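# Stand the full drink can upright inside the bowl

## Task

Get the full drink can standing upright in the bowl so that it stays there without the robot holding it; then open the hand and move the arm away from it.

## Robot and tools

Robot: one arm carrying a five-fingered right hand. A fixed camera, cam_high (896x504), looks down on the table, and cam_wrist (616x616, fisheye) rides on the hand. Calibration values (K, distortion, T_world_to_cam) are supplied and can be off by a few degrees and millimetres.

Scene frame: origin on the table top straight below the arm base, +z up, +y to the left when looking along +x. Reported positions are in metres, orientation as a quaternion wxyz, velocities in m/s and rad/s. Printed positions get less accurate at long reach.

Hand point: a point fixed to the palm, 0.05 m in front of it, where index pad meets thumb tip in a pinch. Its own axes: +z runs along the straightened fingers (which extend 0.06 to 0.07 m past it), +y points out of the palm, +x goes across the palm away from the thumb. A wrist bracket on the little-finger side protrudes 0.03 m beyond the point along +y and 0.11 m across the palm; it can collide with things. To grasp a can-sized object (0.035 to 0.08 m across), rotate the thumb fully in front of the palm before arriving, then wrap all fingers; the object sits across the palm, slightly toward the wrist from the hand point.

Row format (used by both motion tools): 14 numbers, each in [-1, 1], for the single arm: dx, dy, dz, rx, ry, rz, thumb_turn, thumb_bend, index, middle, ring, little, force_limit, speed. The first six are an offset, not a pose: the target equals the hand point's measured pose at the start of the action (for a call's first action, the last pose reported) shifted in the hand point's own axes. A value of 1.0 means 0.6 m of translation or 180 degrees; rx, ry, rz form a single rotation vector. Every row in an action is relative to that same starting pose, not to the row before. Finger numbers are absolute targets: -1 open/straight, +1 closed/curled; thumb_turn -1 is beside the palm, +1 opposite the fingers. A pinch is roughly thumb_turn 0.57, thumb_bend 0.75, index 0.22. force_limit maps linearly from about 0 N (-1) to 10 N (+1) at the fingertip (15 N for the two thumb motors); it only stops closing, not opening. speed maps from nearly zero (-1) to full (+1); full travel at full speed is 0.6 s. For a gentle grip close at speed -0.9 or slower.

execute_actions(actions): a list of actions, each a table of up to 15 rows; each row lasts one 1/30 s step and a short table repeats its final row up to 15 steps. Per step the commanded pose is clipped to 100 mm and 16 degrees from the measured pose, so far targets need several actions. An empty list just reports state and images.

move(target, speed, stop_force, blocking): target is one 14-number row as above, offset from the pose in the latest result that shows one. The hand point travels a straight path there over 0.5 to 10 s; speed is in m/s, 0.002 to 0.5 (default 0.25), rotation capped at twice that in rad/s. stop_force (N, 9 to 40) ends the path when the wrist sensor feels that much extra resistance along the line to the target; use it with a very slow speed, not on turning moves, and omit it when lifting away from a surface you touch. blocking=false returns after 0.5 s while the arm keeps going (not allowed with stop_force); check with wait(0), and call wait or stop before issuing new motion. The move: line reports how it ended (done, contact, held, off_target, moving, fault) and limits (paced = pose clipped; held = some steps blocked), plus distance to target.

wait(seconds): 0 to 10, lets time pass holding the last command. stop(): brakes a running move. zoom_image(camera, region): region [x0, y0, x1, y1] in pixels, at most 504x504. show_instructions(): shows reference images. finished_scene(scene): ends the scene with the given number; irreversible.

Results: pose and velocities, Hand target (where the controller is driving), step readings (HELD marks clipped steps), Wrist force and Wrist torque in the hand point axes (offset up to ~4 N, noise ~2.4 N, saturation ~50 N; "no reading" is harmless), hand_measured, hand_stopped_by (moving, target, force, stalled, fault) and hand_load_n per motor in row order. A slipped grip shows as loads dropping near 0. "pose unreachable" means the clearance check altered the command.

Hazards: the arm is stiff, so pressing even slightly past a firm contact can trigger a fault; a joint torque over its limit (wrist joints 25.7 N m) or any outside force of 150 N halts the arm for 10 s. Holding loads heats motors; at 85 °C brakes lock until they cool. Approach slowly, avoid slamming or knocking the can or bowl, never push anything off the table, and expect occasional small shoves to loose objects. Finish by opening the hand and lifting clear before ending.

Each tool is called after "Call:" as name(argument=value, ...), one argument or row to a line, values as JSON.

Reference images:

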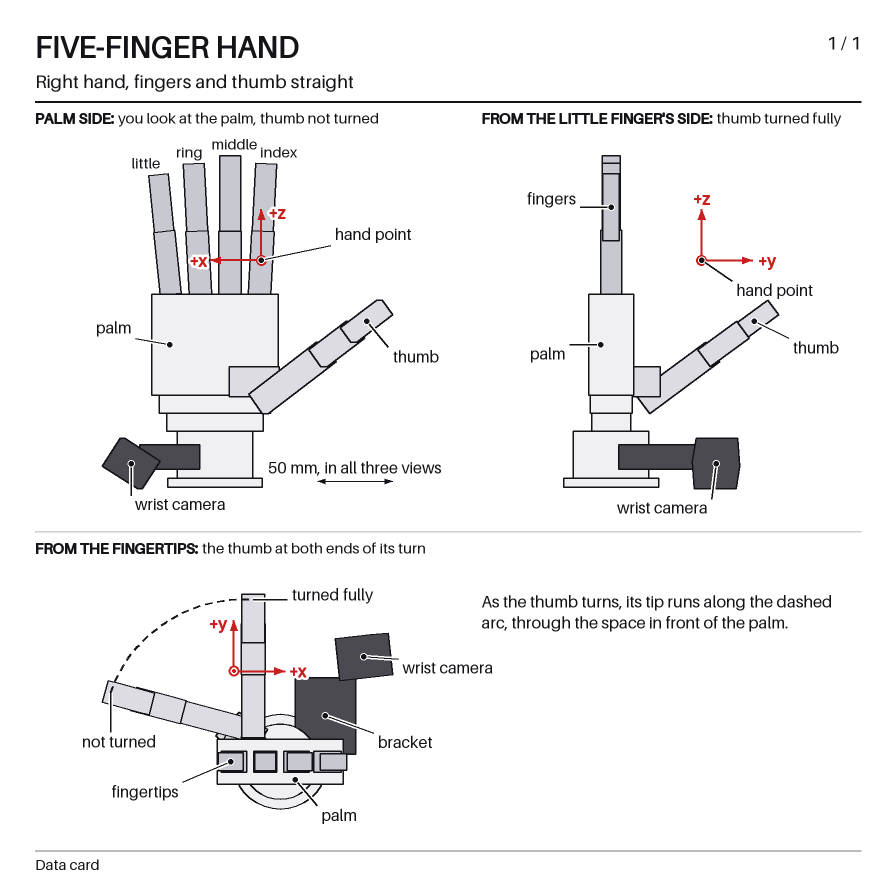

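## Session

Call:
execute_actions(
  actions=[],
)

Scene clock: 0.00 s.
end_effector_position=(+0.7137, -0.0957, +0.3501) hand_measured=(-1.000, -1.000, -1.000, -1.000, -1.000, -1.000) hand_load_n=(+0.0, +0.0, +0.0, +0.0, +0.0, +0.0) hand_stopped_by=(target, target, target, target, target, target) hand_force_limit=0.00 hand_speed=-0.80 end_effector_quat_wxyz=(-0.421, +0.407, +0.731, +0.351) end_effector_velocity=(+0.000, +0.000, +0.000) end_effector_angular_velocity=(+0.000, -0.000, +0.000)
Joint positions: [-0.477 -0.943  0.804  1.908  1.003 -1.498]
Joint velocities: [ 0. -0.  0. -0.  0. -0.]
Motor temperatures (°C, as the motors report them): [30 28 30 33 33 35]
Wrist force (N, on the end effector, along its own x y z axes, offset not removed): no reading
Wrist torque (N m, same axes, about the end effector's origin, offset not removed): no reading
Hand target: +0.714, -0.096, +0.350; -0.421, +0.407, +0.731, +0.351

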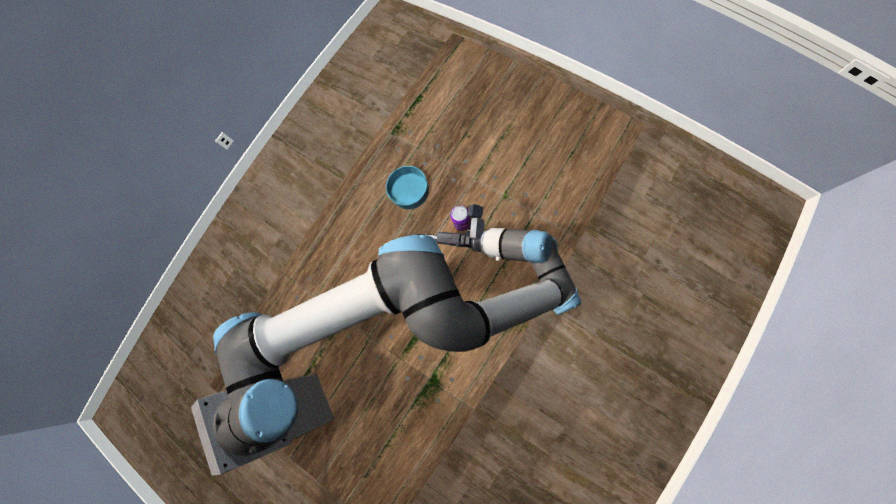

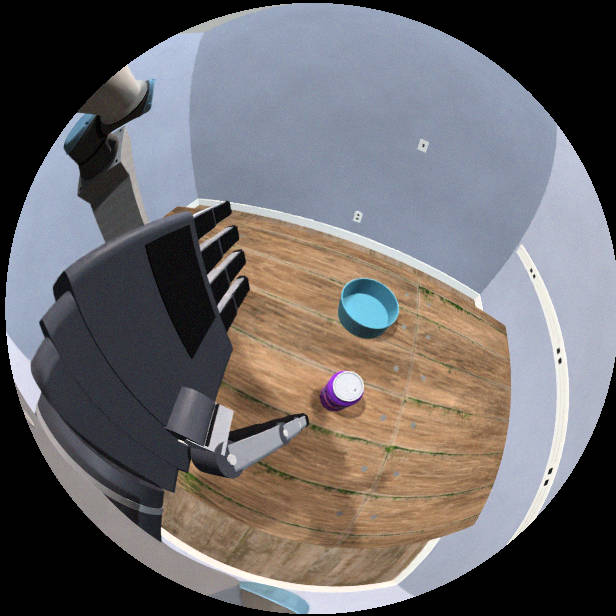

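Call:
move(
  target=[-0.12,-0.11,0.097,0,0.132,0.056,1,-1,-1,-1,-1,-1,0.6,0.5],
)

Call:
move(
  target=[0,0,0,-0.2,0,0,1,-1,-1,-1,-1,-1,0.6,0.5],
  speed=0.4,
)

Scene clock: 21.50 s.
end_effector_position=(+0.6588, -0.0955, +0.2510) hand_measured=(+1.000, -1.000, -1.000, -1.000, -1.000, -1.000) hand_load_n=(+0.0, +0.0, +0.0, +0.0, +0.0, +0.0) hand_stopped_by=(target, target, target, target, target, target) hand_force_limit=0.60 hand_speed=0.50 end_effector_quat_wxyz=(+0.590, -0.388, -0.591, -0.390) end_effector_velocity=(-0.001, +0.000, -0.003) end_effector_angular_velocity=(+0.011, +0.009, +0.004)
Joint positions: [-0.527 -0.584  0.605  2.264  1.022 -1.636]
Joint velocities: [ 0.     0.017 -0.019  0.018  0.005 -0.004]
Motor temperatures (°C, as the motors report them): [30 28 30 33 33 35]
Wrist force (N, on the end effector, along its own x y z axes, offset not removed): [-1.3 1.5 0.1]
Wrist torque (N m, same axes, about the end effector's origin, offset not removed): [0.03 0.36 0.13]
Hand target: +0.659, -0.095, +0.251; +0.591, -0.388, -0.590, -0.390
Off the commanded pose: 0.001 m, 0 deg.
move: done
camera_calibration (this result's frames):
cam_wrist: T_world_to_cam=[[0.920674, 0.381179, -0.0840338, -0.553854], [0.13668, -0.516484, -0.845318, 0.0717034], [-0.36562, 0.766777, -0.527613, 0.571663], [0, 0, 0, 1]] pos_world=[0.70913, -0.190186, 0.315686]

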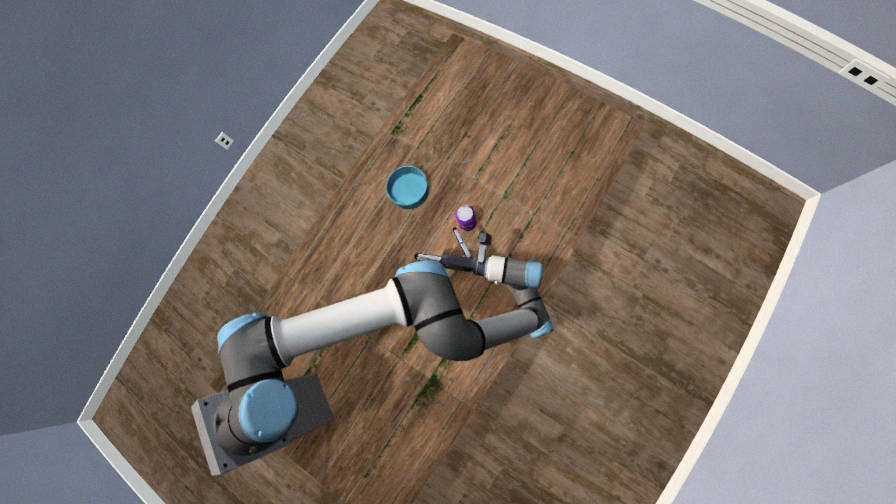

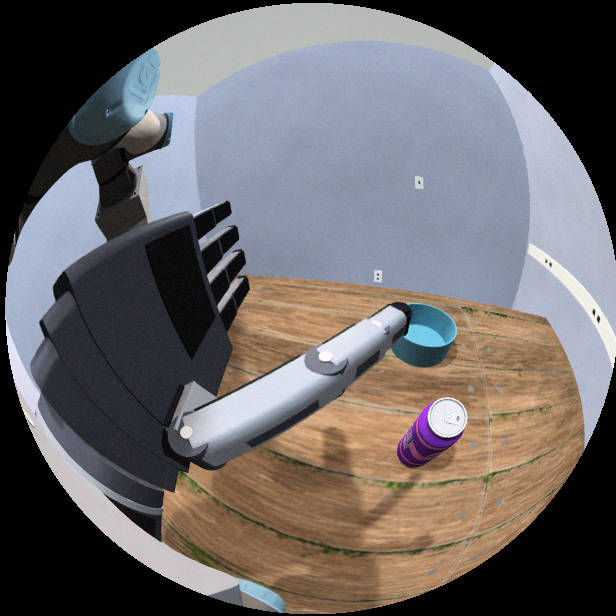

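Scene clock: 23.03 s.
end_effector_position=(+0.6588, -0.0956, +0.2508) hand_measured=(+1.000, -1.000, -1.000, -1.000, -1.000, -1.000) hand_load_n=(+0.0, +0.0, +0.0, +0.0, +0.0, +0.0) hand_stopped_by=(target, target, target, target, target, target) hand_force_limit=0.60 hand_speed=0.50 end_effector_quat_wxyz=(-0.442, +0.552, +0.442, +0.552) end_effector_velocity=(+0.000, +0.001, +0.000) end_effector_angular_velocity=(+0.005, +0.001, -0.016)
Joint positions: [-0.651 -0.797  1.355  1.986  0.496 -1.893]
Joint velocities: [-0.    -0.001  0.017  0.004 -0.013 -0.016]
Motor temperatures (°C, as the motors report them): [30 28 30 33 33 35]
Wrist force (N, on the end effector, along its own x y z axes, offset not removed): [-4.0 0.7 0.4]
Wrist torque (N m, same axes, about the end effector's origin, offset not removed): [-0.14 0.62 -0.19]
Hand target: +0.659, -0.096, +0.251; -0.441, +0.552, +0.441, +0.553
Off the commanded pose: 0.000 m, 0 deg.
move: done
camera_calibration (this result's frames):
cam_wrist: T_world_to_cam=[[0.969278, -0.230973, -0.084571, -0.644217], [-0.192489, -0.498236, -0.845405, 0.29012], [0.153129, 0.835711, -0.527388, 0.236382], [0, 0, 0, 1]] pos_world=[0.644073, -0.201796, 0.315452]

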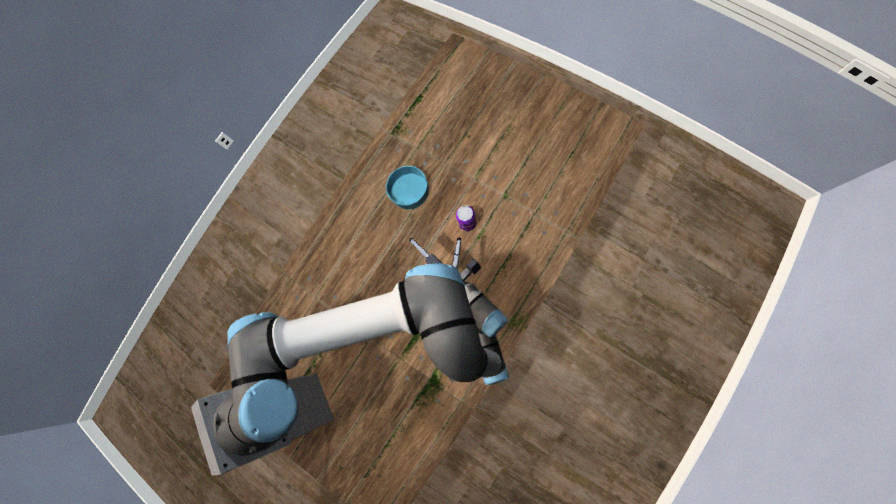

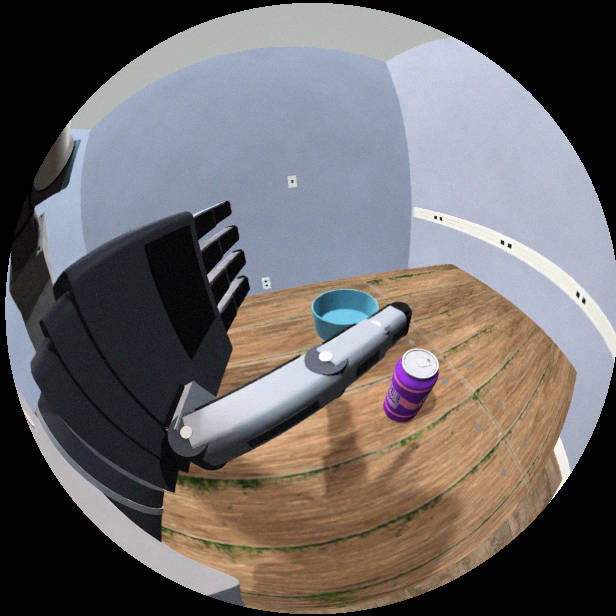

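Call:
move(
  target=[-0.275,0.19,-0.05,0,0,0,1,-1,-1,-1,-1,-1,0.6,0.5],
)

Call:
move(
  target=[0,0.03,0.1,0,0,0,1,-1,-1,-1,-1,-1,0.6,0.5],
  speed=0.12,
)

Scene clock: 47.07 s.
end_effector_position=(+0.7348, -0.1390, +0.1221) hand_measured=(+1.000, -1.000, -1.000, -1.000, -1.000, -1.000) hand_load_n=(+0.0, +0.0, +0.0, +0.0, +0.0, +0.0) hand_stopped_by=(target, target, target, target, target, target) hand_force_limit=0.60 hand_speed=0.50 end_effector_quat_wxyz=(-0.423, +0.573, +0.424, +0.560) end_effector_velocity=(+0.000, +0.000, +0.000) end_effector_angular_velocity=(+0.000, +0.000, +0.000)
Joint positions: [-0.608 -0.386  0.602  2.283  0.391 -1.829]
Joint velocities: [ 0.    -0.     0.     0.     0.     0.001]
Motor temperatures (°C, as the motors report them): [30 28 30 33 33 35]
Wrist force (N, on the end effector, along its own x y z axes, offset not removed): [-1.9 0.3 1.1]
Wrist torque (N m, same axes, about the end effector's origin, offset not removed): [-0.19 0.45 0.09]
Hand target: +0.735, -0.139, +0.122; -0.423, +0.573, +0.423, +0.560
Off the commanded pose: 0.047 m, 4 deg.
FORCE FAULT: contact force on the arm reached its limit, and the arm stopped for 10 seconds. The contact can be on any part of the arm, not only on its tool. That time counts as 20 of the actions that you can send in this scene. The arm's remaining commands of this call were not run. The arm holds still and accepts commands again. Move the arm away from the contact; if what it grips holds it there, let go first. Pushing or pulling that hard again can fault the arm again.
move: fault
camera_calibration (this result's frames):
cam_wrist: T_world_to_cam=[[0.950115, -0.29681, -0.0958445, -0.732537], [-0.238944, -0.495146, -0.835306, 0.207654], [0.20047, 0.816538, -0.541367, 0.157343], [0, 0, 0, 1]] pos_world=[0.714069, -0.243081, 0.188425]

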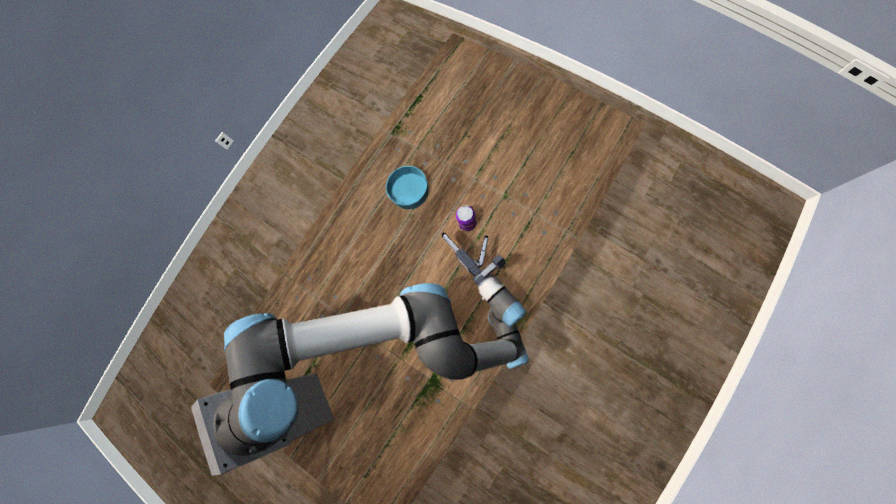

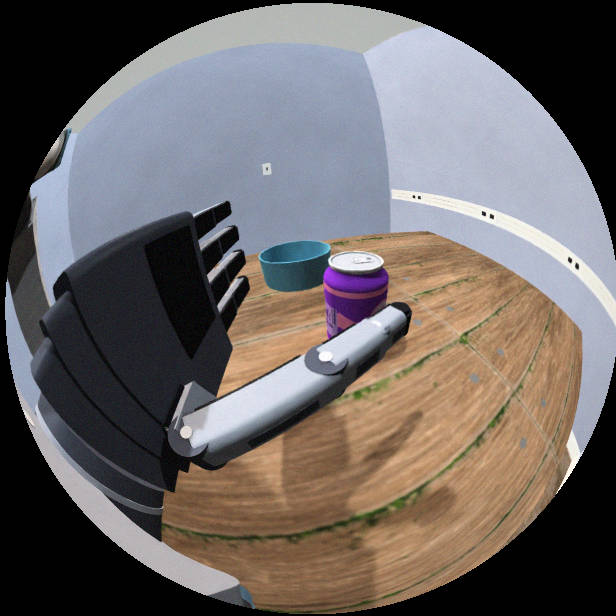

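not run: a fault stop came before this call.

Call:
move(
  target=[0,0,-0.02,0,-0.125,0,1,-1,-1,-1,-1,-1,0.6,0.5],
)

Scene clock: 58.27 s.
end_effector_position=(+0.7313, -0.1504, +0.1224) hand_measured=(+1.000, -1.000, -1.000, -1.000, -1.000, -1.000) hand_load_n=(+0.0, +0.0, +0.0, +0.0, +0.0, +0.0) hand_stopped_by=(target, target, target, target, target, target) hand_force_limit=0.60 hand_speed=0.50 end_effector_quat_wxyz=(-0.333, +0.671, +0.498, +0.438) end_effector_velocity=(+0.000, -0.000, +0.001) end_effector_angular_velocity=(-0.018, +0.002, -0.007)
Joint positions: [-0.595 -0.603  0.669  1.46   0.47  -0.928]
Joint velocities: [ 0.002 -0.021  0.025 -0.051  0.004  0.042]
Motor temperatures (°C, as the motors report them): [30 28 30 33 33 35]
Wrist force (N, on the end effector, along its own x y z axes, offset not removed): [-2.0 0.0 1.0]
Wrist torque (N m, same axes, about the end effector's origin, offset not removed): [-0.14 0.39 -0.04]
Hand target: +0.731, -0.150, +0.122; -0.332, +0.671, +0.498, +0.437
Off the commanded pose: 0.000 m, 0 deg.
move: done
camera_calibration (this result's frames):
cam_wrist: T_world_to_cam=[[0.941794, -0.325572, -0.0838257, -0.732274], [-0.313887, -0.762237, -0.5661, 0.183112], [0.120412, 0.559461, -0.820063, 0.22154], [0, 0, 0, 1]] pos_world=[0.720451, -0.222777, 0.223953]

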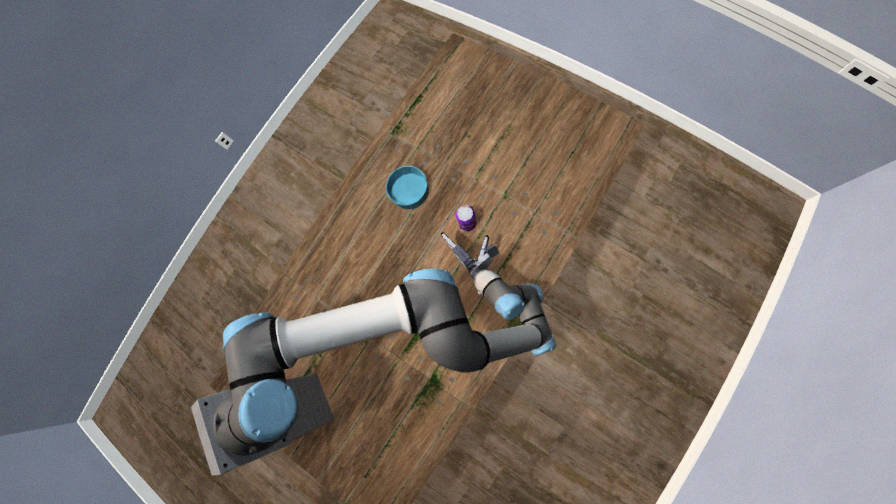

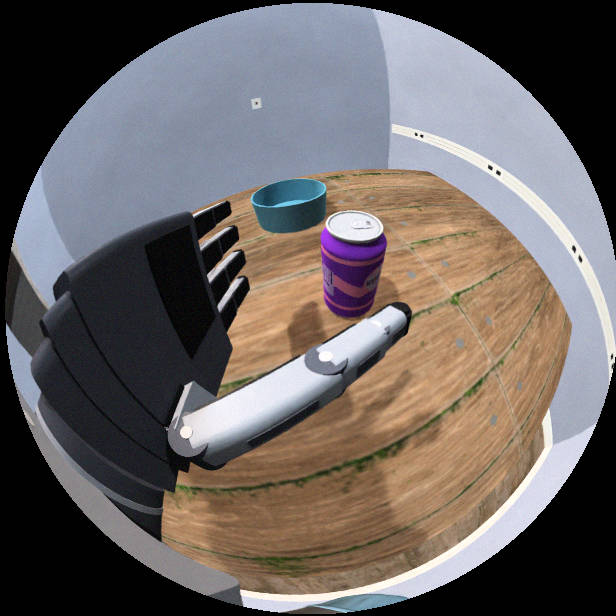

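Call:
move(
  target=[-0.012,-0.035,0.055,-0.153,0,0.066,1,-1,-1,-1,-1,-1,0.6,0.5],
  speed=0.15,
)

Scene clock: 72.77 s.
end_effector_position=(+0.7185, -0.1180, +0.1029) hand_measured=(+1.000, -1.000, -1.000, -1.000, -1.000, -1.000) hand_load_n=(+0.0, +0.0, +0.0, +0.0, +0.0, +0.0) hand_stopped_by=(target, target, target, target, target, target) hand_force_limit=0.60 hand_speed=0.50 end_effector_quat_wxyz=(-0.208, +0.778, +0.309, +0.506) end_effector_velocity=(+0.000, -0.000, -0.001) end_effector_angular_velocity=(-0.004, -0.007, -0.019)
Joint positions: [-0.528 -0.974  1.408 -0.203  0.4    0.505]
Joint velocities: [ 0.003 -0.01   0.027 -0.067  0.011  0.048]
Motor temperatures (°C, as the motors report them): [30 28 30 33 33 35]
Wrist force (N, on the end effector, along its own x y z axes, offset not removed): [-1.4 -0.5 0.4]
Wrist torque (N m, same axes, about the end effector's origin, offset not removed): [-0.27 0.30 -0.06]
Hand target: +0.718, -0.118, +0.103; -0.207, +0.778, +0.308, +0.507
Off the commanded pose: 0.000 m, 0 deg.
move: done
camera_calibration (this result's frames):
cam_wrist: T_world_to_cam=[[0.65495, -0.75104, -0.08354, -0.555391], [-0.653728, -0.507667, -0.561172, 0.466489], [0.379052, 0.422152, -0.823473, -0.0127625], [0, 0, 0, 1]] pos_world=[0.673548, -0.174912, 0.204874]

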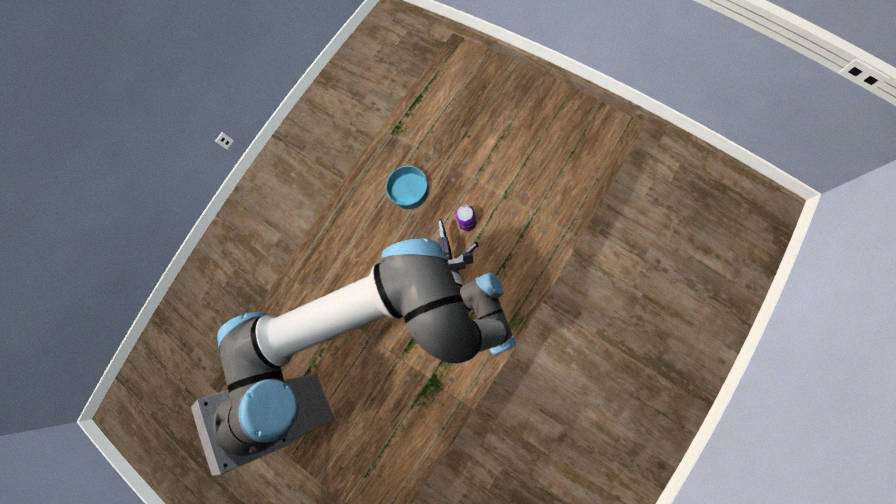

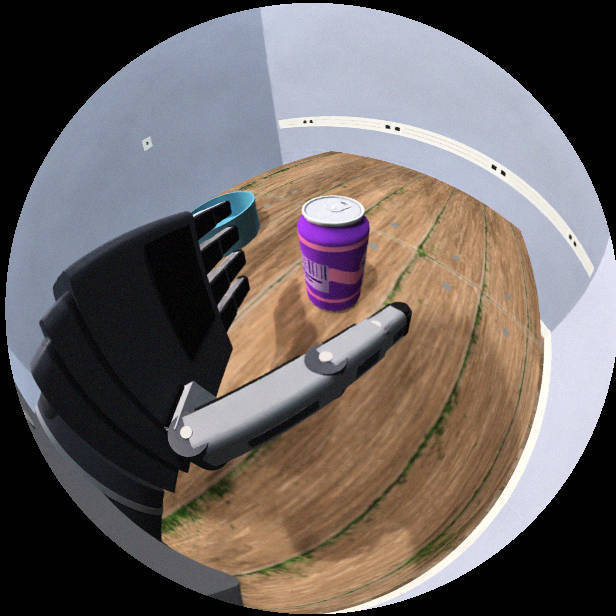

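Call:
move(
  target=[0.028,0.045,0.17,0,0,0,1,-1,-1,-1,-1,-1,0.6,0.5],
  speed=0.1,
)

Scene clock: 78.83 s.
end_effector_position=(+0.8090, -0.0681, +0.0773) hand_measured=(+1.000, -1.000, -1.000, -1.000, -1.000, -1.000) hand_load_n=(+0.0, +0.0, +0.0, +0.0, +0.0, +0.0) hand_stopped_by=(target, target, target, target, target, target) hand_force_limit=0.60 hand_speed=0.50 end_effector_quat_wxyz=(-0.208, +0.778, +0.309, +0.506) end_effector_velocity=(+0.002, +0.001, -0.001) end_effector_angular_velocity=(+0.000, +0.001, +0.002)
Joint positions: [-0.379 -0.842  1.12  -0.105  0.547  0.57 ]
Joint velocities: [ 0.003  0.006 -0.013  0.009  0.002 -0.002]
Motor temperatures (°C, as the motors report them): [30 28 30 33 33 35]
Wrist force (N, on the end effector, along its own x y z axes, offset not removed): [-1.8 1.4 -1.6]
Wrist torque (N m, same axes, about the end effector's origin, offset not removed): [0.09 0.29 0.04]
Hand target: +0.809, -0.068, +0.077; -0.208, +0.778, +0.309, +0.506
Off the commanded pose: 0.000 m, 0 deg.
move: done
camera_calibration (this result's frames):
cam_wrist: T_world_to_cam=[[0.654981, -0.751029, -0.0834028, -0.579414], [-0.6537, -0.50779, -0.561093, 0.536534], [0.379046, 0.422026, -0.82354, -0.0892113], [0, 0, 0, 1]] pos_world=[0.764053, -0.125061, 0.179252]

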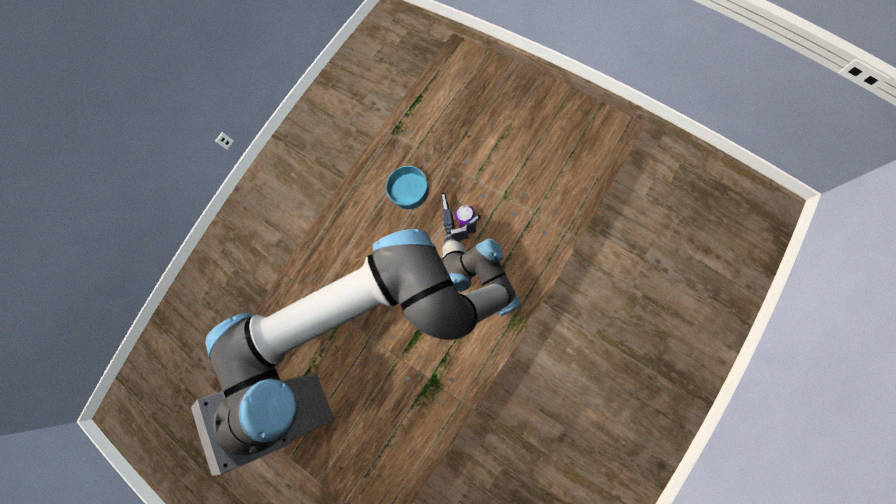

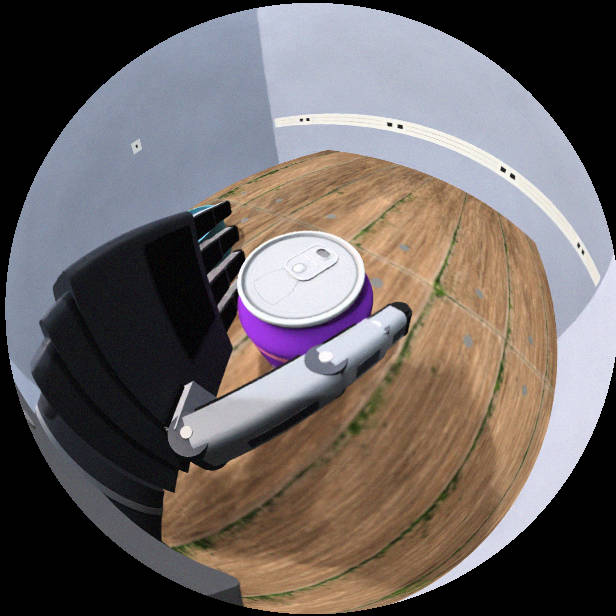

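Call:
move(
  target=[-0.012,0.02,0,0,0.065,0,1,-1,-1,-1,-1,-1,0.6,0.5],
  speed=0.1,
)

Call:
move(
  target=[0,0,0,0,0,0,1,0.6,0.8,0.8,0.8,0.8,0.8,-0.5],
)

Scene clock: 84.97 s.
end_effector_position=(+0.8151, -0.0786, +0.0705) hand_measured=(+1.000, -1.000, -1.000, -1.000, -1.000, -1.000) hand_load_n=(+0.0, +0.0, +0.0, +0.0, +0.0, +0.0) hand_stopped_by=(target, target, target, target, target, target) hand_force_limit=0.60 hand_speed=0.50 end_effector_quat_wxyz=(-0.239, +0.723, +0.287, +0.582) end_effector_velocity=(+0.001, -0.001, +0.000) end_effector_angular_velocity=(+0.011, -0.015, -0.010)
Joint positions: [-0.422 -0.802  1.122 -0.446  0.346  0.84 ]
Joint velocities: [-0.    -0.006  0.022 -0.077 -0.005  0.057]
Motor temperatures (°C, as the motors report them): [30 28 30 33 33 35]
Wrist force (N, on the end effector, along its own x y z axes, offset not removed): [-1.5 1.8 0.3]
Wrist torque (N m, same axes, about the end effector's origin, offset not removed): [0.21 0.39 0.08]
Hand target: +0.815, -0.079, +0.071; -0.239, +0.722, +0.287, +0.583
Off the commanded pose: 0.000 m, 0 deg.
move: done
camera_calibration (this result's frames):
cam_wrist: T_world_to_cam=[[0.66738, -0.739073, -0.0915131, -0.600469], [-0.560972, -0.418085, -0.714504, 0.473681], [0.48981, 0.528182, -0.693621, -0.183748], [0, 0, 0, 1]] pos_world=[0.756464, -0.148699, 0.156045]

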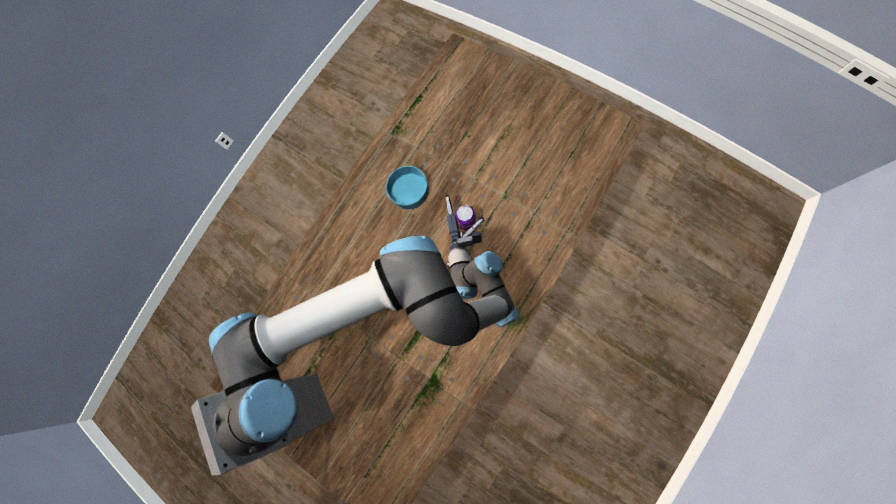

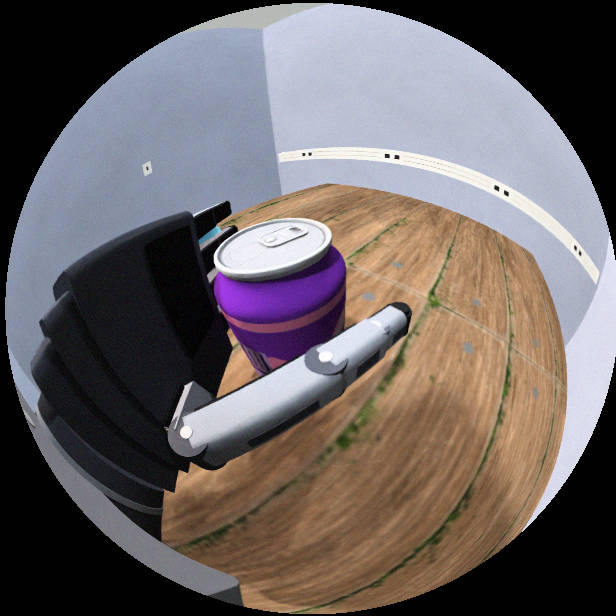

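Scene clock: 87.40 s.
end_effector_position=(+0.8151, -0.0786, +0.0705) hand_measured=(+1.000, -0.456, -0.144, -0.094, -0.014, +0.800) hand_load_n=(+7.5, +18.5, +3.5, +6.0, +10.5, +0.0) hand_stopped_by=(target, force, force, force, force, target) hand_force_limit=0.80 hand_speed=-0.50 end_effector_quat_wxyz=(-0.239, +0.723, +0.287, +0.582) end_effector_velocity=(-0.000, +0.000, -0.000) end_effector_angular_velocity=(+0.000, -0.000, +0.000)
Joint positions: [-0.422 -0.802  1.122 -0.446  0.346  0.84 ]
Joint velocities: [ 0.     0.     0.    -0.    -0.    -0.001]
Motor temperatures (°C, as the motors report them): [30 28 30 33 33 35]
Wrist force (N, on the end effector, along its own x y z axes, offset not removed): [-2.8 0.0 -0.7]
Wrist torque (N m, same axes, about the end effector's origin, offset not removed): [-0.07 0.52 0.03]
Hand target: +0.815, -0.079, +0.070; -0.239, +0.723, +0.287, +0.582
Off the commanded pose: 0.000 m, 0 deg.
move: done
camera_calibration (this result's frames):
cam_wrist: T_world_to_cam=[[0.667372, -0.739079, -0.0915251, -0.600458], [-0.560989, -0.41808, -0.714494, 0.473684], [0.489803, 0.528177, -0.69363, -0.183747], [0, 0, 0, 1]] pos_world=[0.756459, -0.148697, 0.156035]

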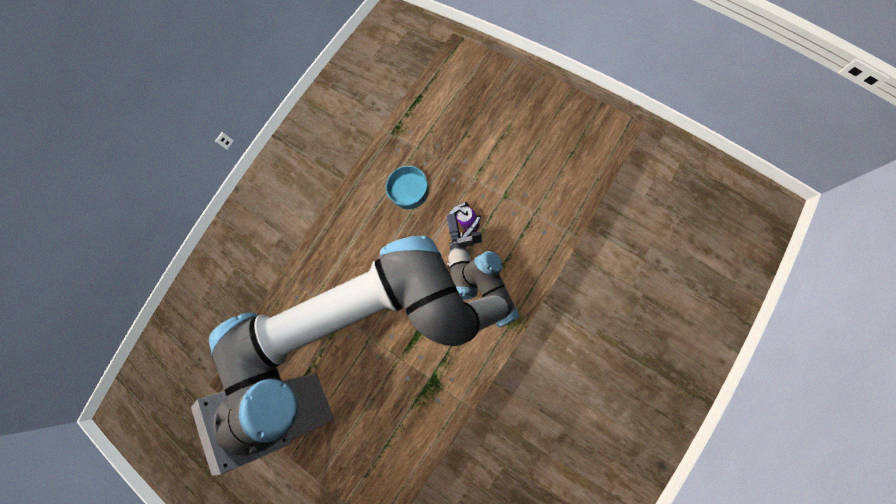

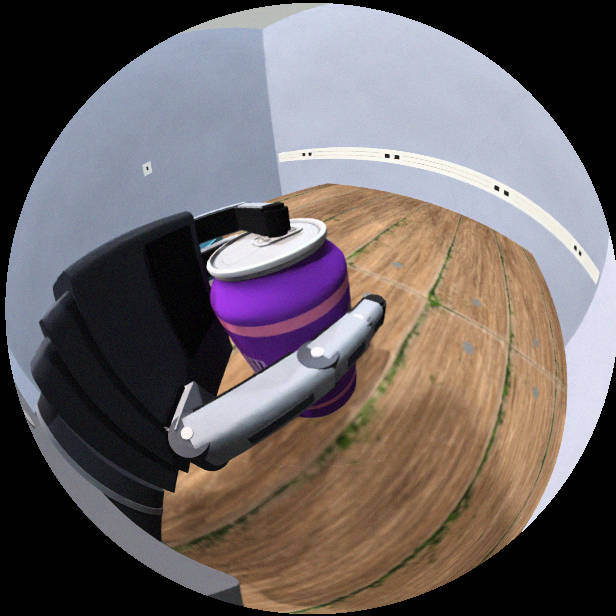

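Call:
move(
  target=[0.16,0,-0.034,0,0,0,1,0.6,0.8,0.8,0.8,-1,0.8,-0.5],
  speed=0.15,
)

Call:
move(
  target=[0.06,-0.327,0.298,0,0.04,0,1,0.6,0.8,0.8,0.8,-1,0.8,-0.5],
  speed=0.2,
)

Scene clock: 95.07 s.
end_effector_position=(+0.8158, -0.0792, +0.1686) hand_measured=(+1.000, -0.456, -0.144, -0.094, -0.014, -1.000) hand_load_n=(+8.0, +18.0, +3.5, +6.5, +10.5, +0.0) hand_stopped_by=(target, force, force, force, force, target) hand_force_limit=0.80 hand_speed=-0.50 end_effector_quat_wxyz=(-0.239, +0.723, +0.287, +0.582) end_effector_velocity=(+0.001, -0.000, +0.000) end_effector_angular_velocity=(-0.000, -0.001, -0.000)
Joint positions: [-0.418 -1.028  1.339 -0.434  0.35   0.838]
Joint velocities: [-0.    -0.    -0.001 -0.    -0.     0.001]
Motor temperatures (°C, as the motors report them): [30 28 30 33 33 35]
Wrist force (N, on the end effector, along its own x y z axes, offset not removed): [-6.2 -0.7 -0.3]
Wrist torque (N m, same axes, about the end effector's origin, offset not removed): [-0.31 0.71 -0.03]
Hand target: +0.816, -0.079, +0.169; -0.239, +0.723, +0.287, +0.582
Off the commanded pose: 0.000 m, 0 deg.
move: done
camera_calibration (this result's frames):
cam_wrist: T_world_to_cam=[[0.667377, -0.739075, -0.0915231, -0.592353], [-0.560988, -0.418087, -0.71449, 0.543948], [0.489797, 0.528177, -0.693634, -0.11571], [0, 0, 0, 1]] pos_world=[0.757145, -0.149261, 0.254171]

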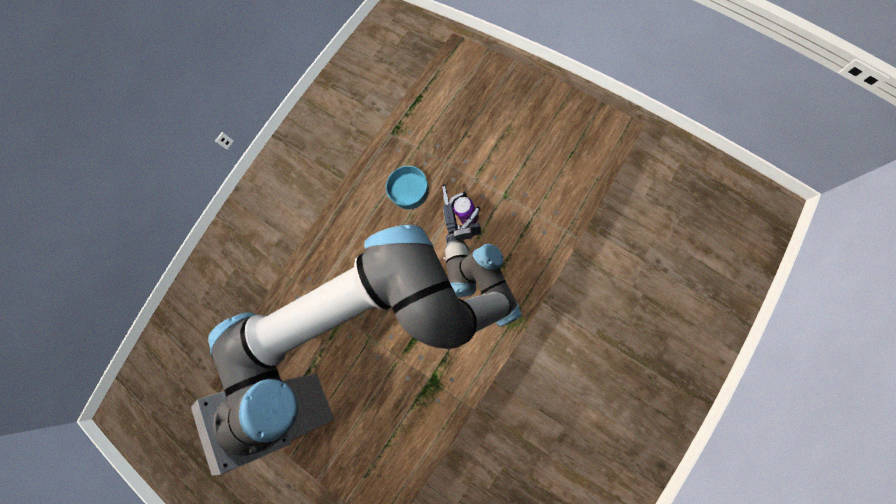

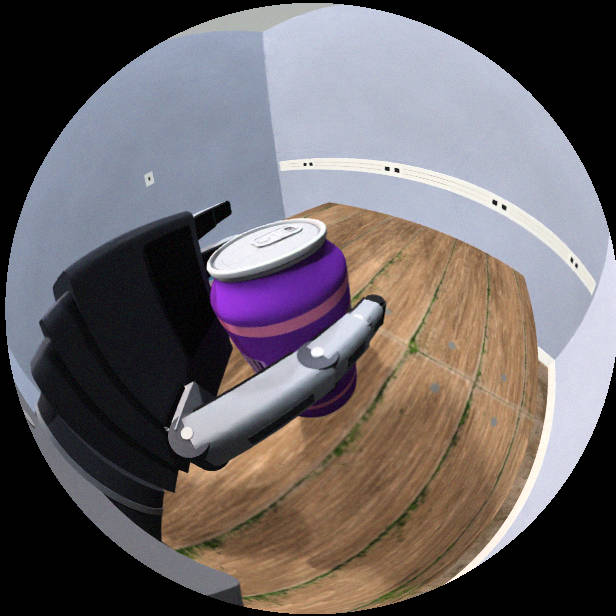

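Scene clock: 97.10 s.
end_effector_position=(+0.8112, +0.1883, +0.1683) hand_measured=(+1.000, -0.456, -0.144, -0.094, -0.014, -1.000) hand_load_n=(+8.0, +18.0, +3.5, +6.5, +10.5, +0.0) hand_stopped_by=(target, force, force, force, force, target) hand_force_limit=0.80 hand_speed=-0.50 end_effector_quat_wxyz=(-0.256, +0.685, +0.272, +0.626) end_effector_velocity=(+0.001, +0.002, -0.000) end_effector_angular_velocity=(+0.001, -0.002, -0.001)
Joint positions: [-0.053 -0.847  1.42  -0.785  0.629  0.886]
Joint velocities: [ 0.003  0.004 -0.005 -0.001  0.003  0.001]
Motor temperatures (°C, as the motors report them): [30 28 30 33 33 35]
Wrist force (N, on the end effector, along its own x y z axes, offset not removed): [-7.7 1.7 0.2]
Wrist torque (N m, same axes, about the end effector's origin, offset not removed): [0.20 0.77 -0.09]
Hand target: +0.811, +0.189, +0.168; -0.256, +0.685, +0.272, +0.626
Off the commanded pose: 0.000 m, 0 deg.
move: done
camera_calibration (this result's frames):
cam_wrist: T_world_to_cam=[[0.675257, -0.731507, -0.0944739, -0.398941], [-0.492961, -0.352313, -0.795528, 0.598999], [0.54865, 0.583758, -0.598506, -0.329204], [0, 0, 0, 1]] pos_world=[0.745289, 0.111383, 0.2418]

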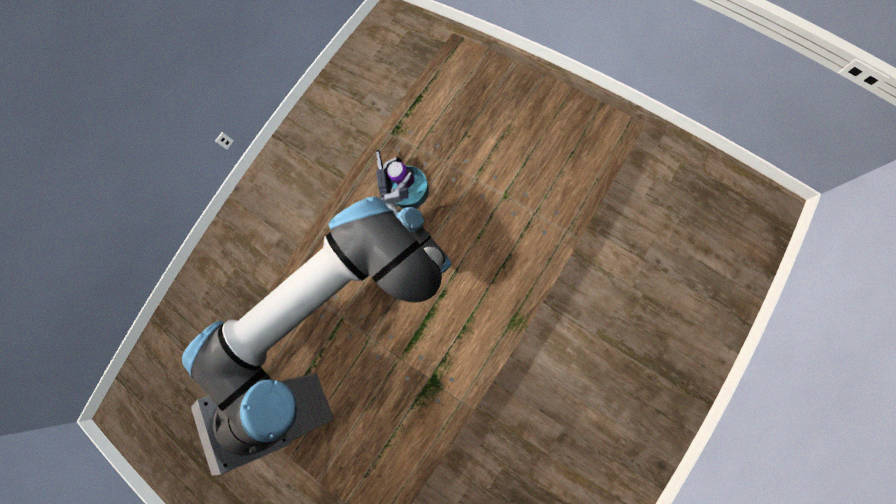

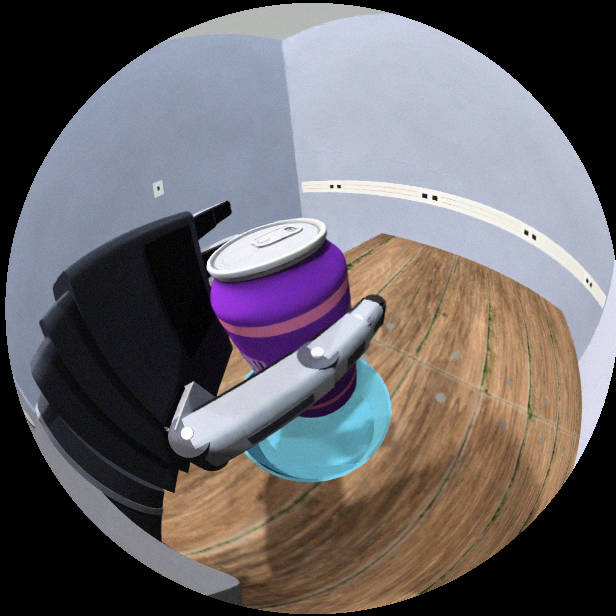

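Call:
move(
  target=[-0.11,-0.008,0.012,0,0,0.035,1,0.6,0.8,0.8,0.8,-1,0.8,-0.5],
  speed=0.08,
)

Call:
zoom_image(
  camera="cam_high",
  region=[340,130,460,230],
)

Scene clock: 106.10 s.
end_effector_position=(+0.8086, +0.1932, +0.1023) hand_measured=(+1.000, -0.456, -0.144, -0.094, -0.014, -1.000) hand_load_n=(+8.0, +18.0, +3.5, +6.5, +10.5, +0.0) hand_stopped_by=(target, force, force, force, force, target) hand_force_limit=0.80 hand_speed=-0.50 end_effector_quat_wxyz=(-0.290, +0.699, +0.234, +0.611) end_effector_velocity=(+0.001, +0.000, -0.003) end_effector_angular_velocity=(+0.003, +0.002, -0.000)
Joint positions: [-0.077 -0.717  1.288 -0.79   0.606  1.004]
Joint velocities: [-0.001  0.006 -0.008  0.001 -0.001  0.005]
Motor temperatures (°C, as the motors report them): [30 29 30 33 33 35]
Wrist force (N, on the end effector, along its own x y z axes, offset not removed): [-6.3 -3.2 0.8]
Wrist torque (N m, same axes, about the end effector's origin, offset not removed): [-0.61 0.60 -0.24]
Hand target: +0.809, +0.193, +0.102; -0.290, +0.699, +0.234, +0.611
Off the commanded pose: 0.000 m, 0 deg.
move: done
camera_calibration (this result's frames):
cam_wrist: T_world_to_cam=[[0.657126, -0.726139, -0.202256, -0.37512], [-0.555713, -0.285402, -0.780851, 0.583251], [0.509282, 0.625514, -0.59107, -0.347118], [0, 0, 0, 1]] pos_world=[0.747403, 0.111199, 0.174391]

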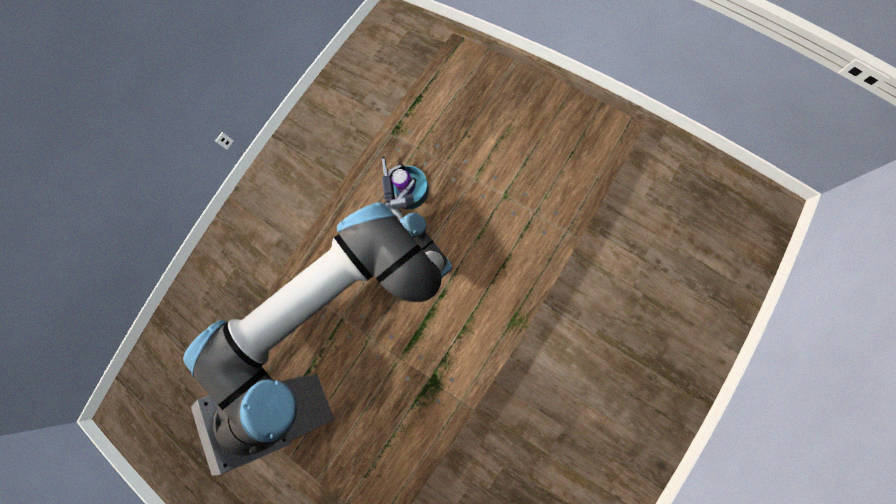

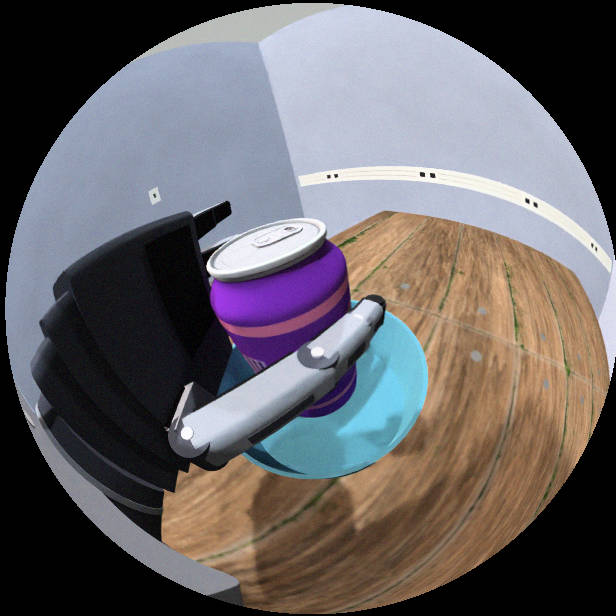

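Region (340, 130, 460, 230) of cam_high's 896x504 image, scaled by 4.200, with more detail than that image has.

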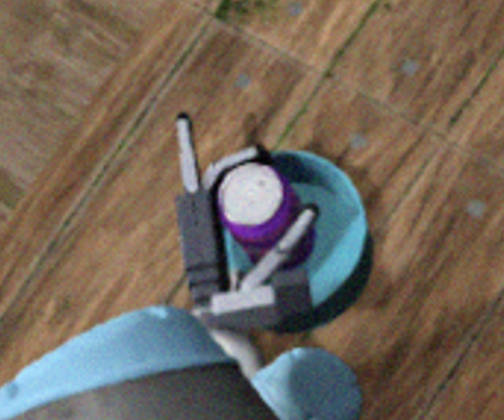

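Shift slightly +y and lower to contact.

Call:
move(
  target=[-0.05,0.018,0.004,0,0,0,1,0.6,0.8,0.8,0.8,-1,0.8,-0.5],
  speed=0.015,
  stop_force=10,
)

Call:
move(
  target=[0,0,0,0,0,0,1,-1,-1,-1,-1,-1,0.8,-0.4],
)

Scene clock: 113.10 s.
end_effector_position=(+0.8130, +0.1882, +0.0726) hand_measured=(+1.000, -0.456, -0.144, -0.094, -0.014, -1.000) hand_load_n=(+0.0, +19.0, +2.5, +5.0, +12.0, +0.0) hand_stopped_by=(target, force, force, force, force, target) hand_force_limit=0.80 hand_speed=-0.50 end_effector_quat_wxyz=(-0.290, +0.699, +0.234, +0.611) end_effector_velocity=(-0.000, +0.000, +0.004) end_effector_angular_velocity=(-0.001, -0.000, -0.003)
Joint positions: [-0.094 -0.653  1.202 -0.773  0.589  1.011]
Joint velocities: [ 0.003 -0.009  0.013 -0.005  0.005  0.   ]
Motor temperatures (°C, as the motors report them): [30 29 30 33 33 35]
Wrist force (N, on the end effector, along its own x y z axes, offset not removed): [6.6 1.6 -0.8]
Wrist torque (N m, same axes, about the end effector's origin, offset not removed): [-0.14 -0.02 -0.11]
Hand target: +0.813, +0.188, +0.073; -0.290, +0.698, +0.234, +0.611
Off the commanded pose: 0.002 m, 0 deg.
move: contact
camera_calibration (this result's frames):
cam_wrist: T_world_to_cam=[[0.657149, -0.726015, -0.202625, -0.387729], [-0.555909, -0.285275, -0.780758, 0.561212], [0.509039, 0.625715, -0.591067, -0.363606], [0, 0, 0, 1]] pos_world=[0.751868, 0.106117, 0.144692]

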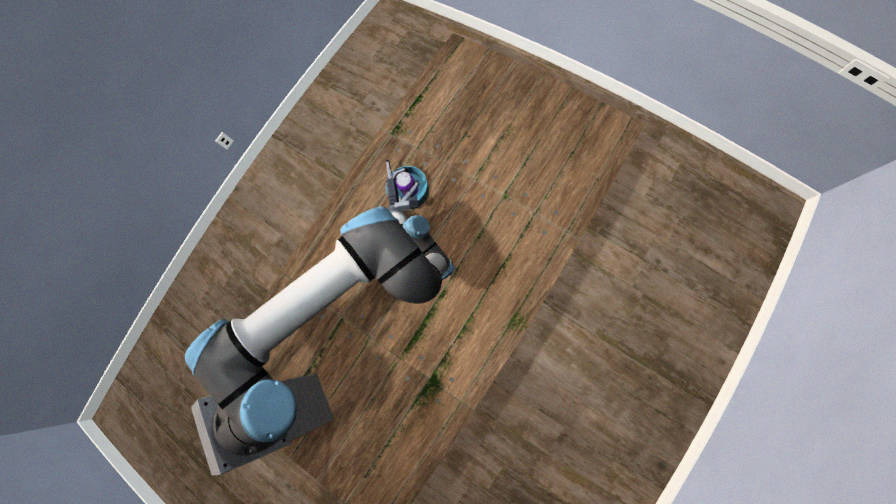

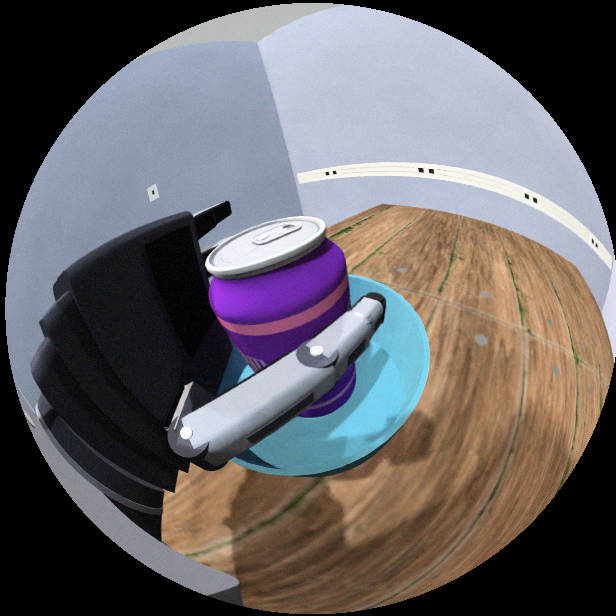

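Scene clock: 114.37 s.
end_effector_position=(+0.8130, +0.1882, +0.0726) hand_measured=(+1.000, -1.000, -1.000, -1.000, -1.000, -1.000) hand_load_n=(+0.0, +0.0, -1.0, +0.0, +0.0, +0.0) hand_stopped_by=(target, target, target, target, target, target) hand_force_limit=0.80 hand_speed=-0.40 end_effector_quat_wxyz=(-0.290, +0.699, +0.234, +0.611) end_effector_velocity=(-0.000, -0.000, -0.000) end_effector_angular_velocity=(+0.000, +0.001, -0.000)
Joint positions: [-0.094 -0.653  1.202 -0.773  0.589  1.011]
Joint velocities: [-0.    -0.     0.001  0.     0.     0.001]
Motor temperatures (°C, as the motors report them): [30 29 30 33 33 35]
Wrist force (N, on the end effector, along its own x y z axes, offset not removed): [-0.5 1.1 0.1]
Wrist torque (N m, same axes, about the end effector's origin, offset not removed): [0.01 0.50 0.06]
Hand target: +0.813, +0.188, +0.073; -0.290, +0.699, +0.234, +0.611
Off the commanded pose: 0.000 m, 0 deg.
move: done
camera_calibration (this result's frames):
cam_wrist: T_world_to_cam=[[0.657147, -0.726017, -0.202625, -0.387732], [-0.555913, -0.285277, -0.780755, 0.561208], [0.509037, 0.625713, -0.591071, -0.363602], [0, 0, 0, 1]] pos_world=[0.751867, 0.10611, 0.144686]

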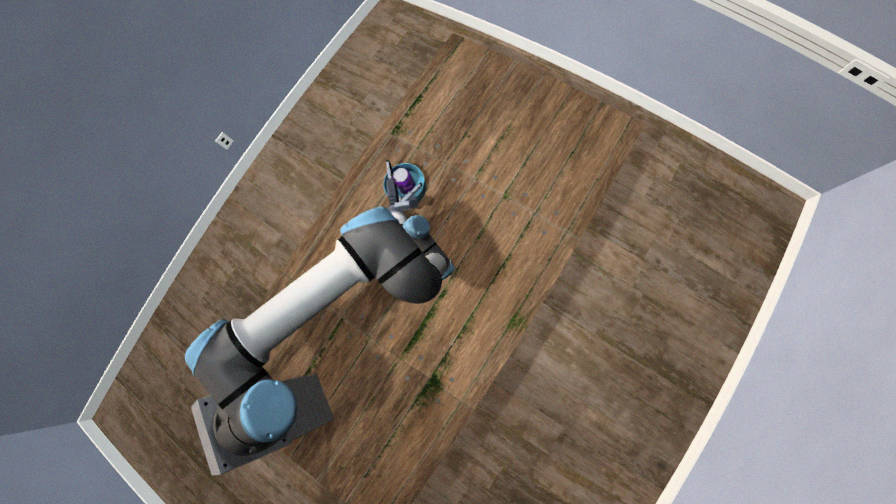

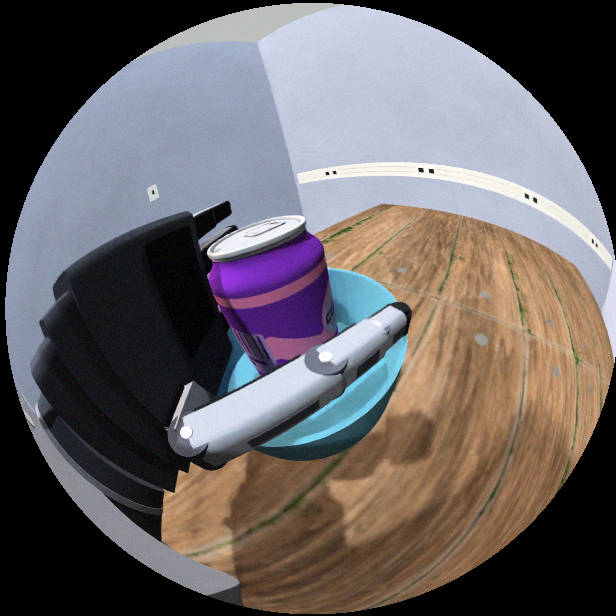

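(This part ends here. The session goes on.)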